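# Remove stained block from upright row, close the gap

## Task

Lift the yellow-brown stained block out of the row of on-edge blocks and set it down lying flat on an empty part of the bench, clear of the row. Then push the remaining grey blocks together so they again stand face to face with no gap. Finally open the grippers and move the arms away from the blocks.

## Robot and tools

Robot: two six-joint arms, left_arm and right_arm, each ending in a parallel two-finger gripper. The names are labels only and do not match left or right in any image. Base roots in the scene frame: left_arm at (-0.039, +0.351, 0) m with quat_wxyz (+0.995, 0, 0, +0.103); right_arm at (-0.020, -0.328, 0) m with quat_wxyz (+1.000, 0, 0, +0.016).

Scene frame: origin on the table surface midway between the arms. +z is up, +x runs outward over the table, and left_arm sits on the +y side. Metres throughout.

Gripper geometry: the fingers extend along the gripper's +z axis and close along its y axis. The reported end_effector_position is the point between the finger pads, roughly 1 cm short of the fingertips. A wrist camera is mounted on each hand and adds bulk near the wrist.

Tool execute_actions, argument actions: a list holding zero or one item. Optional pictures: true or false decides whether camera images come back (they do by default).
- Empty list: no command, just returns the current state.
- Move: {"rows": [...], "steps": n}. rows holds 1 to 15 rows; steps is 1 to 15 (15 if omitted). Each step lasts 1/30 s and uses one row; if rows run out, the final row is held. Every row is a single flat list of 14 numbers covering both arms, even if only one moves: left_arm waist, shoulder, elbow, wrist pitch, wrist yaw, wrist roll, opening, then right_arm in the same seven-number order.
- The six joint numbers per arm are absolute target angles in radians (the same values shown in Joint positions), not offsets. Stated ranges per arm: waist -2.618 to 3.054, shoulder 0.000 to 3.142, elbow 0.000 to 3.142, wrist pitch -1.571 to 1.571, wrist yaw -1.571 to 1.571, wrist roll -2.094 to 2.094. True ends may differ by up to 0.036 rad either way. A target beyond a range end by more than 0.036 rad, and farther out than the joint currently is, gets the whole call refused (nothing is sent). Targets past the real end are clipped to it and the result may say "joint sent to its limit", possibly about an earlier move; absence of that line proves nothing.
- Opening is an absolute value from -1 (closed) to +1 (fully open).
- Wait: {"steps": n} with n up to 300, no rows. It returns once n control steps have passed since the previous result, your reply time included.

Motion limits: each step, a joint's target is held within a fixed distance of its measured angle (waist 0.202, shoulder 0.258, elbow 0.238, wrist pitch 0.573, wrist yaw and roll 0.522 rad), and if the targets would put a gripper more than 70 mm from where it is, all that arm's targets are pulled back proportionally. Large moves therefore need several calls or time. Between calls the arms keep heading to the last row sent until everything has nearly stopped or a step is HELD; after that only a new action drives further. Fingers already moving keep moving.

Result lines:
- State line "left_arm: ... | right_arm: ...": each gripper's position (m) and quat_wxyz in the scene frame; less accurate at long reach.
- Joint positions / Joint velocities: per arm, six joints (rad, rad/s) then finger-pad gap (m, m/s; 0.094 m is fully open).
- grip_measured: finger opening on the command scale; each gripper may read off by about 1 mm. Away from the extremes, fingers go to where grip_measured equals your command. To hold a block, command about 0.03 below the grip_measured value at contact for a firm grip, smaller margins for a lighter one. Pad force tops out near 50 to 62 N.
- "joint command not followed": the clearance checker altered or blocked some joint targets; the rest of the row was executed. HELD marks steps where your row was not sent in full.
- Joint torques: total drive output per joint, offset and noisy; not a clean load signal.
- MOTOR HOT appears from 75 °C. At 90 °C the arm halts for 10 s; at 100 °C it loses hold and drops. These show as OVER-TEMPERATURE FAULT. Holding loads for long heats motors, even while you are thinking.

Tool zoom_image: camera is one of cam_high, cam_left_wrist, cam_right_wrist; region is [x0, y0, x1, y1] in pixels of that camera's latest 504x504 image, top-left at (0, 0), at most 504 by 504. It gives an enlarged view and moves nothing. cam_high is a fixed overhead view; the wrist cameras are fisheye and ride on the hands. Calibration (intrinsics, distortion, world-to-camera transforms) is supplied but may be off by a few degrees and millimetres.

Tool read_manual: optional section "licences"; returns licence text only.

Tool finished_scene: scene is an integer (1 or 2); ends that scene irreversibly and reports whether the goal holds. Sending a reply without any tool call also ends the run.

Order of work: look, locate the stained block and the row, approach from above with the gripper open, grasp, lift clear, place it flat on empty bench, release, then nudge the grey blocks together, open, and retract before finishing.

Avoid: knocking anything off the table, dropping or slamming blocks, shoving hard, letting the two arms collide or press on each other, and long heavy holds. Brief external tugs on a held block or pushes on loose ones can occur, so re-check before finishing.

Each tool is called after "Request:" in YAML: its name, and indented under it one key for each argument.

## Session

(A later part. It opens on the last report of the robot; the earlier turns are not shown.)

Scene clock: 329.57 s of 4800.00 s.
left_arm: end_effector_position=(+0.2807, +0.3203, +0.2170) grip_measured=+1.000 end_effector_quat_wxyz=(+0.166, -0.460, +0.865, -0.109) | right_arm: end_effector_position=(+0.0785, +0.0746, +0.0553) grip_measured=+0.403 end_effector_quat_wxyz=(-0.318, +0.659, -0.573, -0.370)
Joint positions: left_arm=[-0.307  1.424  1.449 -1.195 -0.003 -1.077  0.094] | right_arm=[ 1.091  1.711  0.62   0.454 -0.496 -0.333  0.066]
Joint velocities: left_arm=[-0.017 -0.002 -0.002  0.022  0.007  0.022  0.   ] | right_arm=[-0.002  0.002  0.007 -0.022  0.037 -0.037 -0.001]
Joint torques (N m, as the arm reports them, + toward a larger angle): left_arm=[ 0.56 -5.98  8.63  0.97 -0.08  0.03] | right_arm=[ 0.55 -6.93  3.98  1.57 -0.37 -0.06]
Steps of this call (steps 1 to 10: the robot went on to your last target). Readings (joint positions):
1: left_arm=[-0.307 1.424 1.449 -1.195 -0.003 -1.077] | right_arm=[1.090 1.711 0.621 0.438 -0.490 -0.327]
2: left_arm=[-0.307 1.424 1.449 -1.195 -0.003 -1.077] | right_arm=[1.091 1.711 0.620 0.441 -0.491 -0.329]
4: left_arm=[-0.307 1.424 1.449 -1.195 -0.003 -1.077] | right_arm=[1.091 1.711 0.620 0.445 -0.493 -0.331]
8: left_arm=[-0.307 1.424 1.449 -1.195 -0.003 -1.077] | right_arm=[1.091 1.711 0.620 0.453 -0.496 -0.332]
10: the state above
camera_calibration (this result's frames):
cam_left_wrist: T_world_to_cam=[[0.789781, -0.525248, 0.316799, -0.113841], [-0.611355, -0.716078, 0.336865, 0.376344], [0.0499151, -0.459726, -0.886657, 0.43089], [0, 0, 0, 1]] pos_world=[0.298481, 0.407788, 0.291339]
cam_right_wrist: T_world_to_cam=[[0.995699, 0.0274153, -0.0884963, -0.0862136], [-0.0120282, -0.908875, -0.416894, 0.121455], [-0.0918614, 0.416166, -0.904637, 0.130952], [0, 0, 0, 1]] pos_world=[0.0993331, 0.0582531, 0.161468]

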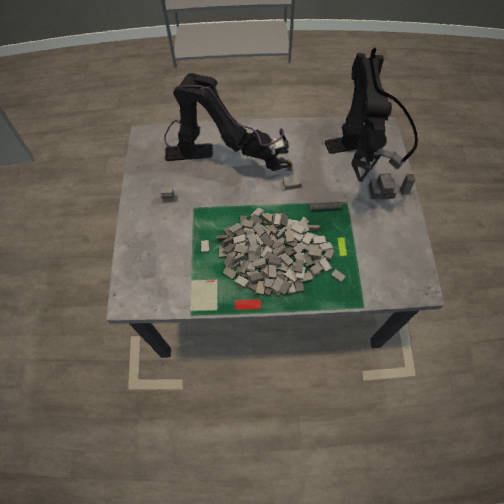

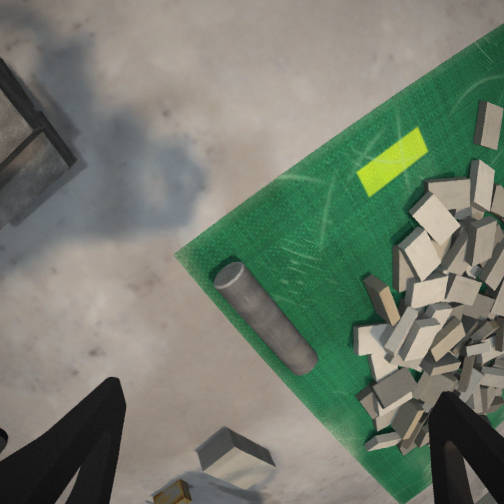

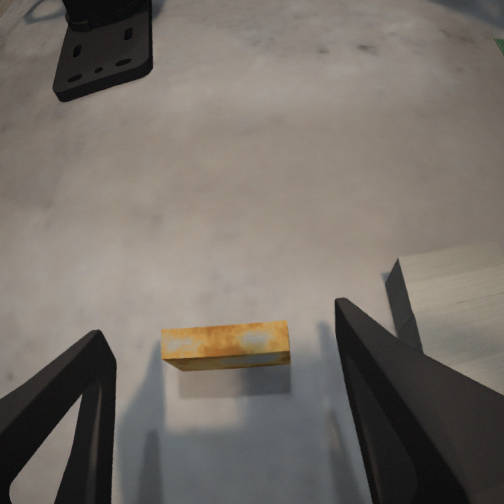

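Request:
zoom_image:
  camera: "cam_right_wrist"
  region: [80, 270, 380, 420]

Region (80, 270, 380, 420) of cam_right_wrist's 504x504 image, scaled by 1.680, with more detail than that image has.

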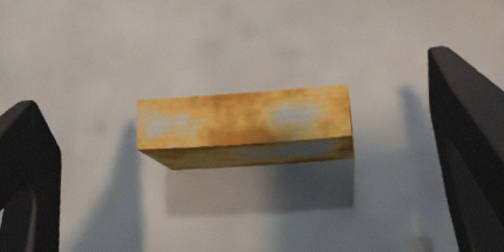

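Request:
execute_actions:
  actions:
    - {"rows": [[-0.3,1.4,1.477,-1.208,-0.008,-1.072,1,1.097,1.716,0.611,0.474,-0.495,-0.332,0.4],[-0.3,1.4,1.477,-1.208,-0.008,-1.072,1,1.097,1.716,0.611,0.478,-0.477,-0.320,0.4],[-0.3,1.4,1.477,-1.208,-0.008,-1.072,1,1.098,1.716,0.611,0.484,-0.469,-0.314,0.4],[-0.3,1.4,1.477,-1.208,-0.008,-1.072,1,1.101,1.716,0.611,0.492,-0.460,-0.306,0.4],[-0.3,1.4,1.477,-1.208,-0.008,-1.072,1,1.105,1.717,0.611,0.502,-0.450,-0.298,0.4],[-0.3,1.4,1.477,-1.208,-0.008,-1.072,1,1.110,1.719,0.610,0.514,-0.440,-0.289,0.4],[-0.3,1.4,1.477,-1.208,-0.008,-1.072,1,1.115,1.723,0.609,0.527,-0.429,-0.280,0.4],[-0.3,1.4,1.477,-1.208,-0.008,-1.072,1,1.122,1.728,0.607,0.542,-0.419,-0.272,0.4],[-0.3,1.4,1.477,-1.208,-0.008,-1.072,1,1.128,1.735,0.605,0.557,-0.410,-0.264,0.4],[-0.3,1.4,1.477,-1.208,-0.008,-1.072,1,1.133,1.742,0.602,0.574,-0.402,-0.258,0.4],[-0.3,1.4,1.477,-1.208,-0.008,-1.072,1,1.138,1.751,0.600,0.591,-0.398,-0.254,0.4],[-0.3,1.4,1.477,-1.208,-0.008,-1.072,1,1.142,1.760,0.597,0.608,-0.396,-0.253,0.4],[-0.3,1.4,1.477,-1.208,-0.008,-1.072,1,1.145,1.770,0.593,0.626,-0.396,-0.253,0.4],[-0.3,1.4,1.477,-1.208,-0.008,-1.072,1,1.146,1.780,0.590,0.643,-0.396,-0.253,0.4],[-0.3,1.4,1.477,-1.208,-0.008,-1.072,1,1.146,1.791,0.586,0.660,-0.396,-0.253,0.4]], "steps": 15}
  pictures: false

Request:
execute_actions:
  actions:
    - {"rows": [[-0.3,1.4,1.477,-1.208,-0.008,-1.072,1,1.146,1.802,0.583,0.677,-0.396,-0.253,0.4],[-0.3,1.4,1.477,-1.208,-0.008,-1.072,1,1.146,1.814,0.579,0.694,-0.396,-0.253,0.4],[-0.3,1.4,1.477,-1.208,-0.008,-1.072,1,1.146,1.825,0.575,0.709,-0.396,-0.253,0.4],[-0.3,1.4,1.477,-1.208,-0.008,-1.072,1,1.146,1.836,0.572,0.724,-0.396,-0.253,0.4],[-0.3,1.4,1.477,-1.208,-0.008,-1.072,1,1.146,1.847,0.568,0.737,-0.396,-0.253,0.4],[-0.3,1.4,1.477,-1.208,-0.008,-1.072,1,1.146,1.857,0.565,0.749,-0.396,-0.253,0.4],[-0.3,1.4,1.477,-1.208,-0.008,-1.072,1,1.146,1.867,0.561,0.759,-0.396,-0.253,0.4],[-0.3,1.4,1.477,-1.208,-0.008,-1.072,1,1.146,1.876,0.558,0.767,-0.396,-0.253,0.4],[-0.3,1.4,1.477,-1.208,-0.008,-1.072,1,1.146,1.885,0.556,0.773,-0.396,-0.253,0.4],[-0.3,1.4,1.477,-1.208,-0.008,-1.072,1,1.146,1.892,0.553,0.777,-0.396,-0.253,0.4],[-0.3,1.4,1.477,-1.208,-0.008,-1.072,1,1.146,1.899,0.551,0.778,-0.396,-0.253,0.4],[-0.3,1.4,1.477,-1.208,-0.008,-1.072,1,1.146,1.904,0.549,0.778,-0.396,-0.253,0.4],[-0.3,1.4,1.477,-1.208,-0.008,-1.072,1,1.146,1.908,0.548,0.778,-0.396,-0.253,0.4],[-0.3,1.4,1.477,-1.208,-0.008,-1.072,1,1.146,1.910,0.547,0.778,-0.396,-0.253,0.4],[-0.3,1.4,1.477,-1.208,-0.008,-1.072,1,1.146,1.911,0.547,0.778,-0.396,-0.253,0.4]], "steps": 15}
  pictures: false

Request:
execute_actions:
  actions:
    - {"steps": 12}

Scene clock: 375.47 s of 4800.00 s.
left_arm: end_effector_position=(+0.2807, +0.3203, +0.2170) grip_measured=+1.000 end_effector_quat_wxyz=(+0.166, -0.460, +0.865, -0.109) | right_arm: end_effector_position=(+0.0770, +0.0874, +0.0515) grip_measured=+0.403 end_effector_quat_wxyz=(-0.343, +0.640, -0.580, -0.368)
Joint positions: left_arm=[-0.307  1.424  1.449 -1.195 -0.003 -1.077  0.094] | right_arm=[ 1.137  1.765  0.608  0.586 -0.418 -0.269  0.066]
Joint velocities: left_arm=[ 0.002 -0.012 -0.007 -0.051 -0.037 -0.007  0.   ] | right_arm=[ 0.066  0.3   -0.139  0.418  0.051  0.125  0.001]
Joint torques (N m, as the arm reports them, + toward a larger angle): left_arm=[ 0.63 -6.    8.53  1.01 -0.03  0.02] | right_arm=[ 0.53 -6.76  3.49  1.55 -0.01  0.06]
Steps of this call (steps 1 to 30: the robot went on to your last target; steps 31 to 90: nothing new was sent; then 42.40 s passed at rest; steps 91 to 105: all 15 steps of this action). Readings (joint positions):
91: left_arm=[-0.307 1.424 1.449 -1.195 -0.003 -1.077] | right_arm=[1.091 1.711 0.620 0.457 -0.497 -0.334]
92: left_arm=[-0.307 1.424 1.449 -1.195 -0.003 -1.077] | right_arm=[1.091 1.711 0.620 0.457 -0.495 -0.333]
94: left_arm=[-0.307 1.424 1.449 -1.195 -0.003 -1.077] | right_arm=[1.091 1.711 0.620 0.461 -0.487 -0.327]
98: left_arm=[-0.307 1.424 1.449 -1.195 -0.003 -1.077] | right_arm=[1.102 1.713 0.620 0.487 -0.459 -0.305]
105: the state above

Scene clock: 375.97 s of 4800.00 s.
left_arm: end_effector_position=(+0.2807, +0.3203, +0.2170) grip_measured=+1.000 end_effector_quat_wxyz=(+0.166, -0.460, +0.865, -0.109) | right_arm: end_effector_position=(+0.0753, +0.0797, +0.0108) grip_measured=+0.403 end_effector_quat_wxyz=(-0.332, +0.639, -0.593, -0.361)
Joint positions: left_arm=[-0.307  1.424  1.449 -1.195 -0.003 -1.077  0.094] | right_arm=[ 1.139  1.903  0.559  0.744 -0.404 -0.258  0.066]
Joint velocities: left_arm=[-0.002  0.007 -0.017  0.007 -0.051 -0.037  0.   ] | right_arm=[-0.002  0.081 -0.042  0.051 -0.022 -0.022  0.   ]
Joint torques (N m, as the arm reports them, + toward a larger angle): left_arm=[ 0.72 -5.89  8.62  0.98 -0.07  0.03] | right_arm=[ 0.67 -7.76  2.77  1.67 -0.12  0.03]
Steps of this call (steps 1 to 15: all 15 steps of this action). Readings (joint positions):
1: left_arm=[-0.307 1.424 1.449 -1.195 -0.003 -1.077] | right_arm=[1.139 1.776 0.603 0.601 -0.416 -0.267]
2: left_arm=[-0.307 1.424 1.449 -1.195 -0.003 -1.077] | right_arm=[1.139 1.787 0.598 0.616 -0.414 -0.265]
4: left_arm=[-0.307 1.424 1.449 -1.195 -0.003 -1.077] | right_arm=[1.139 1.811 0.590 0.645 -0.410 -0.263]
8: left_arm=[-0.307 1.424 1.449 -1.195 -0.003 -1.077] | right_arm=[1.139 1.855 0.575 0.697 -0.407 -0.260]
15: the state above

Scene clock: 376.37 s of 4800.00 s.
left_arm: end_effector_position=(+0.2806, +0.3203, +0.2170) grip_measured=+1.000 end_effector_quat_wxyz=(+0.166, -0.460, +0.865, -0.109) | right_arm: end_effector_position=(+0.0758, +0.0808, +0.0121) grip_measured=+0.403 end_effector_quat_wxyz=(-0.337, +0.638, -0.591, -0.362)
Joint positions: left_arm=[-0.307  1.424  1.449 -1.196 -0.003 -1.077  0.094] | right_arm=[ 1.139  1.906  0.558  0.76  -0.404 -0.258  0.066]
Joint velocities: left_arm=[ 0.007 -0.002  0.002  0.051  0.007 -0.007  0.   ] | right_arm=[ 0.002 -0.007  0.012 -0.022  0.022 -0.066  0.   ]
Joint torques (N m, as the arm reports them, + toward a larger angle): left_arm=[ 0.79 -6.02  8.7   0.99 -0.08  0.02] | right_arm=[ 0.65 -7.68  2.8   1.6  -0.05  0.05]
Steps of this call (steps 1 to 12: the robot went on to your last target). Readings (joint positions):
1: left_arm=[-0.307 1.424 1.449 -1.195 -0.003 -1.077] | right_arm=[1.139 1.905 0.558 0.746 -0.404 -0.258]
2: left_arm=[-0.307 1.424 1.449 -1.195 -0.003 -1.077] | right_arm=[1.139 1.906 0.558 0.747 -0.404 -0.258]
4: left_arm=[-0.307 1.424 1.449 -1.195 -0.003 -1.077] | right_arm=[1.139 1.906 0.558 0.751 -0.404 -0.258]
8: left_arm=[-0.307 1.424 1.449 -1.196 -0.003 -1.077] | right_arm=[1.139 1.906 0.558 0.757 -0.404 -0.258]
12: the state above
camera_calibration (this result's frames):
cam_left_wrist: T_world_to_cam=[[0.789901, -0.52526, 0.316479, -0.113717], [-0.611227, -0.71609, 0.33707, 0.376233], [0.0495785, -0.459692, -0.886693, 0.430957], [0, 0, 0, 1]] pos_world=[0.298423, 0.407794, 0.291299]
cam_right_wrist: T_world_to_cam=[[0.995727, -0.037066, -0.0845796, -0.082432], [-0.070073, -0.899812, -0.430614, 0.11289], [-0.0601446, 0.434701, -0.898564, 0.0850222], [0, 0, 0, 1]] pos_world=[0.0951039, 0.0615647, 0.118038]

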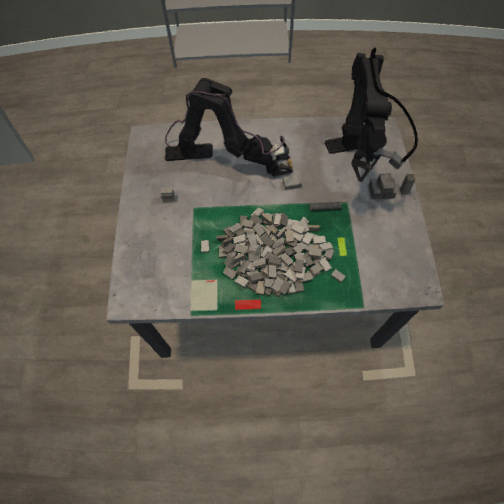

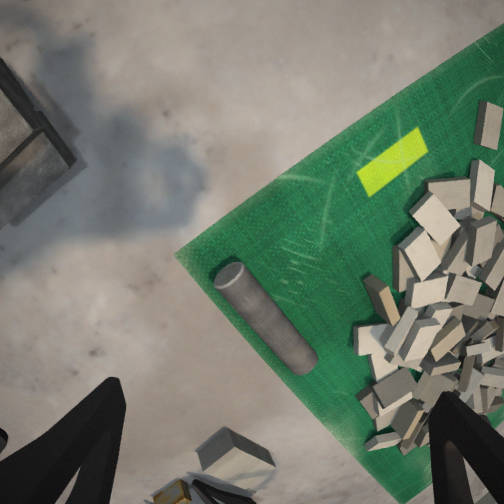

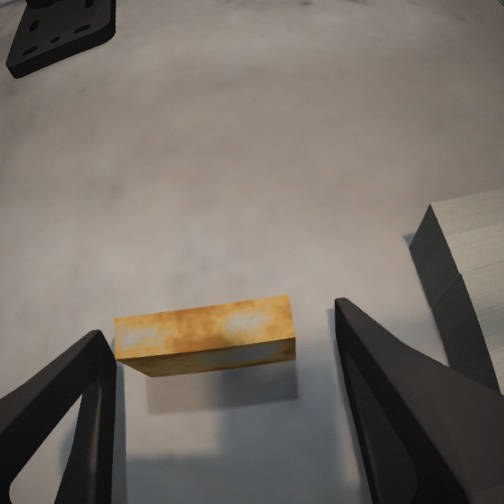

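Request:
zoom_image:
  camera: "cam_right_wrist"
  region: [70, 270, 370, 420]

Region (70, 270, 370, 420) of cam_right_wrist's 504x504 image, scaled by 1.680, with more detail than that image has.

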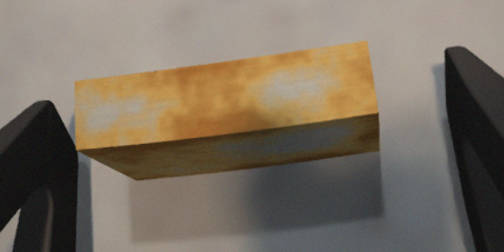

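Request:
execute_actions:
  actions:
    - {"rows": [[-0.3,1.4,1.477,-1.208,-0.008,-1.072,1,1.149,1.911,0.547,0.778,-0.396,-0.253,0.34],[-0.3,1.4,1.477,-1.208,-0.008,-1.072,1,1.151,1.911,0.547,0.778,-0.396,-0.253,0.27],[-0.3,1.4,1.477,-1.208,-0.008,-1.072,1,1.151,1.911,0.547,0.778,-0.396,-0.253,0.2],[-0.3,1.4,1.477,-1.208,-0.008,-1.072,1,1.151,1.911,0.547,0.778,-0.396,-0.253,0.14],[-0.3,1.4,1.477,-1.208,-0.008,-1.072,1,1.151,1.911,0.547,0.778,-0.396,-0.253,0.09],[-0.3,1.4,1.477,-1.208,-0.008,-1.072,1,1.151,1.911,0.547,0.778,-0.396,-0.253,0.05],[-0.3,1.4,1.477,-1.208,-0.008,-1.072,1,1.151,1.911,0.547,0.778,-0.396,-0.253,0.02],[-0.3,1.4,1.477,-1.208,-0.008,-1.072,1,1.151,1.911,0.547,0.778,-0.396,-0.253,0.0],[-0.3,1.4,1.477,-1.208,-0.008,-1.072,1,1.151,1.911,0.547,0.778,-0.396,-0.253,-0.015],[-0.3,1.4,1.477,-1.208,-0.008,-1.072,1,1.151,1.911,0.547,0.778,-0.396,-0.253,-0.03],[-0.3,1.4,1.477,-1.208,-0.008,-1.072,1,1.151,1.911,0.547,0.778,-0.396,-0.253,-0.042],[-0.3,1.4,1.477,-1.208,-0.008,-1.072,1,1.151,1.911,0.547,0.778,-0.396,-0.253,-0.054],[-0.3,1.4,1.477,-1.208,-0.008,-1.072,1,1.151,1.911,0.547,0.778,-0.396,-0.253,-0.064],[-0.3,1.4,1.477,-1.208,-0.008,-1.072,1,1.151,1.911,0.547,0.778,-0.396,-0.253,-0.072],[-0.3,1.4,1.477,-1.208,-0.008,-1.072,1,1.151,1.911,0.547,0.778,-0.396,-0.253,-0.078]], "steps": 15}
  pictures: false

Request:
execute_actions:
  actions:
    - {"steps": 6}

Scene clock: 391.07 s of 4800.00 s.
left_arm: end_effector_position=(+0.2806, +0.3203, +0.2170) grip_measured=+1.000 end_effector_quat_wxyz=(+0.166, -0.460, +0.865, -0.109) | right_arm: end_effector_position=(+0.0744, +0.0814, +0.0123) grip_measured=-0.061 end_effector_quat_wxyz=(-0.337, +0.639, -0.589, -0.363)
Joint positions: left_arm=[-0.307  1.424  1.449 -1.196 -0.003 -1.077  0.094] | right_arm=[ 1.143  1.906  0.558  0.761 -0.404 -0.258  0.044]
Joint velocities: left_arm=[ 0.007  0.012 -0.007 -0.007  0.022  0.022  0.   ] | right_arm=[-0.002 -0.002  0.002 -0.007 -0.022  0.037 -0.003]
Joint torques (N m, as the arm reports them, + toward a larger angle): left_arm=[ 0.59 -6.01  8.6   1.06 -0.07  0.03] | right_arm=[ 0.76 -7.66  2.77  1.64 -0.07  0.06]
Steps of this call (steps 1 to 30: the robot went on to your last target; steps 31 to 90: nothing new was sent; then 11.20 s passed at rest; steps 91 to 105: all 15 steps of this action). Readings (joint positions):
91: left_arm=[-0.307 1.424 1.449 -1.196 -0.003 -1.077] | right_arm=[1.139 1.906 0.558 0.761 -0.404 -0.258]
92: left_arm=[-0.307 1.424 1.449 -1.196 -0.003 -1.077] | right_arm=[1.140 1.906 0.558 0.761 -0.404 -0.258]
94: left_arm=[-0.307 1.424 1.449 -1.196 -0.003 -1.077] | right_arm=[1.141 1.906 0.558 0.761 -0.404 -0.258]
98: left_arm=[-0.307 1.424 1.449 -1.196 -0.003 -1.077] | right_arm=[1.143 1.906 0.558 0.761 -0.404 -0.258]
105: the state above

Scene clock: 391.27 s of 4800.00 s.
left_arm: end_effector_position=(+0.2806, +0.3203, +0.2170) grip_measured=+1.000 end_effector_quat_wxyz=(+0.166, -0.460, +0.865, -0.109) | right_arm: end_effector_position=(+0.0744, +0.0814, +0.0123) grip_measured=-0.062 end_effector_quat_wxyz=(-0.337, +0.639, -0.589, -0.363)
Joint positions: left_arm=[-0.307  1.424  1.449 -1.196 -0.003 -1.077  0.094] | right_arm=[ 1.143  1.906  0.558  0.761 -0.404 -0.258  0.044]
Joint velocities: left_arm=[-0.002 -0.007  0.002  0.095 -0.022 -0.037  0.   ] | right_arm=[ 0.017  0.017 -0.002 -0.11   0.11   0.037  0.001]
Joint torques (N m, as the arm reports them, + toward a larger angle): left_arm=[ 0.61 -6.04  8.48  1.   -0.05  0.04] | right_arm=[ 0.75 -7.66  2.81  1.63 -0.06  0.05]
Steps of this call (steps 1 to 6: the robot went on to your last target). Readings (joint positions):
1: left_arm=[-0.307 1.424 1.449 -1.196 -0.003 -1.077] | right_arm=[1.143 1.906 0.558 0.761 -0.404 -0.258]
2: left_arm=[-0.307 1.424 1.449 -1.196 -0.003 -1.077] | right_arm=[1.143 1.906 0.558 0.761 -0.404 -0.258]
4: left_arm=[-0.307 1.424 1.449 -1.196 -0.003 -1.077] | right_arm=[1.143 1.906 0.558 0.761 -0.404 -0.258]
6: the state above
camera_calibration (this result's frames):
cam_left_wrist: T_world_to_cam=[[0.789901, -0.52526, 0.316479, -0.113717], [-0.611227, -0.71609, 0.33707, 0.376233], [0.0495785, -0.459692, -0.886693, 0.430957], [0, 0, 0, 1]] pos_world=[0.298423, 0.407794, 0.291299]
cam_right_wrist: T_world_to_cam=[[0.995917, -0.0334716, -0.0838434, -0.0812911], [-0.0665875, -0.899479, -0.43186, 0.113128], [-0.0609604, 0.435679, -0.898035, 0.0849298], [0, 0, 0, 1]] pos_world=[0.0936694, 0.0620334, 0.11831]

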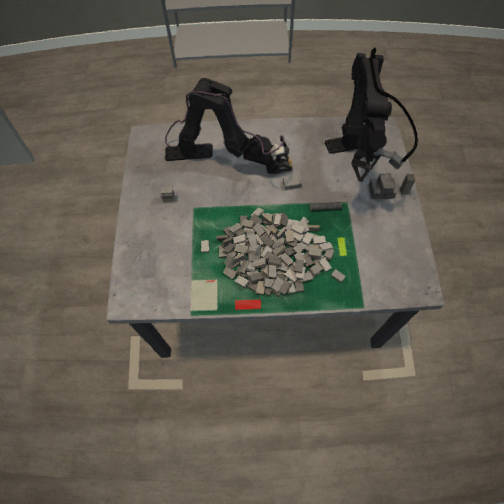

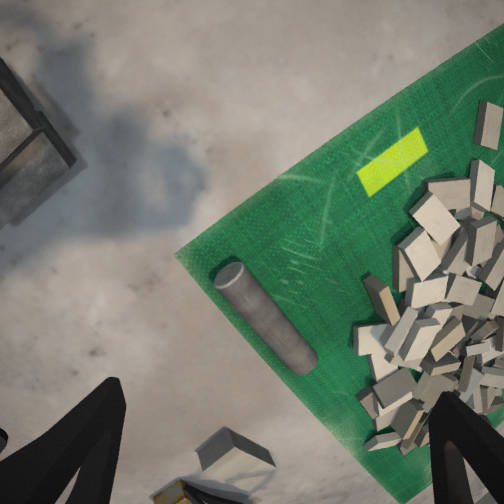

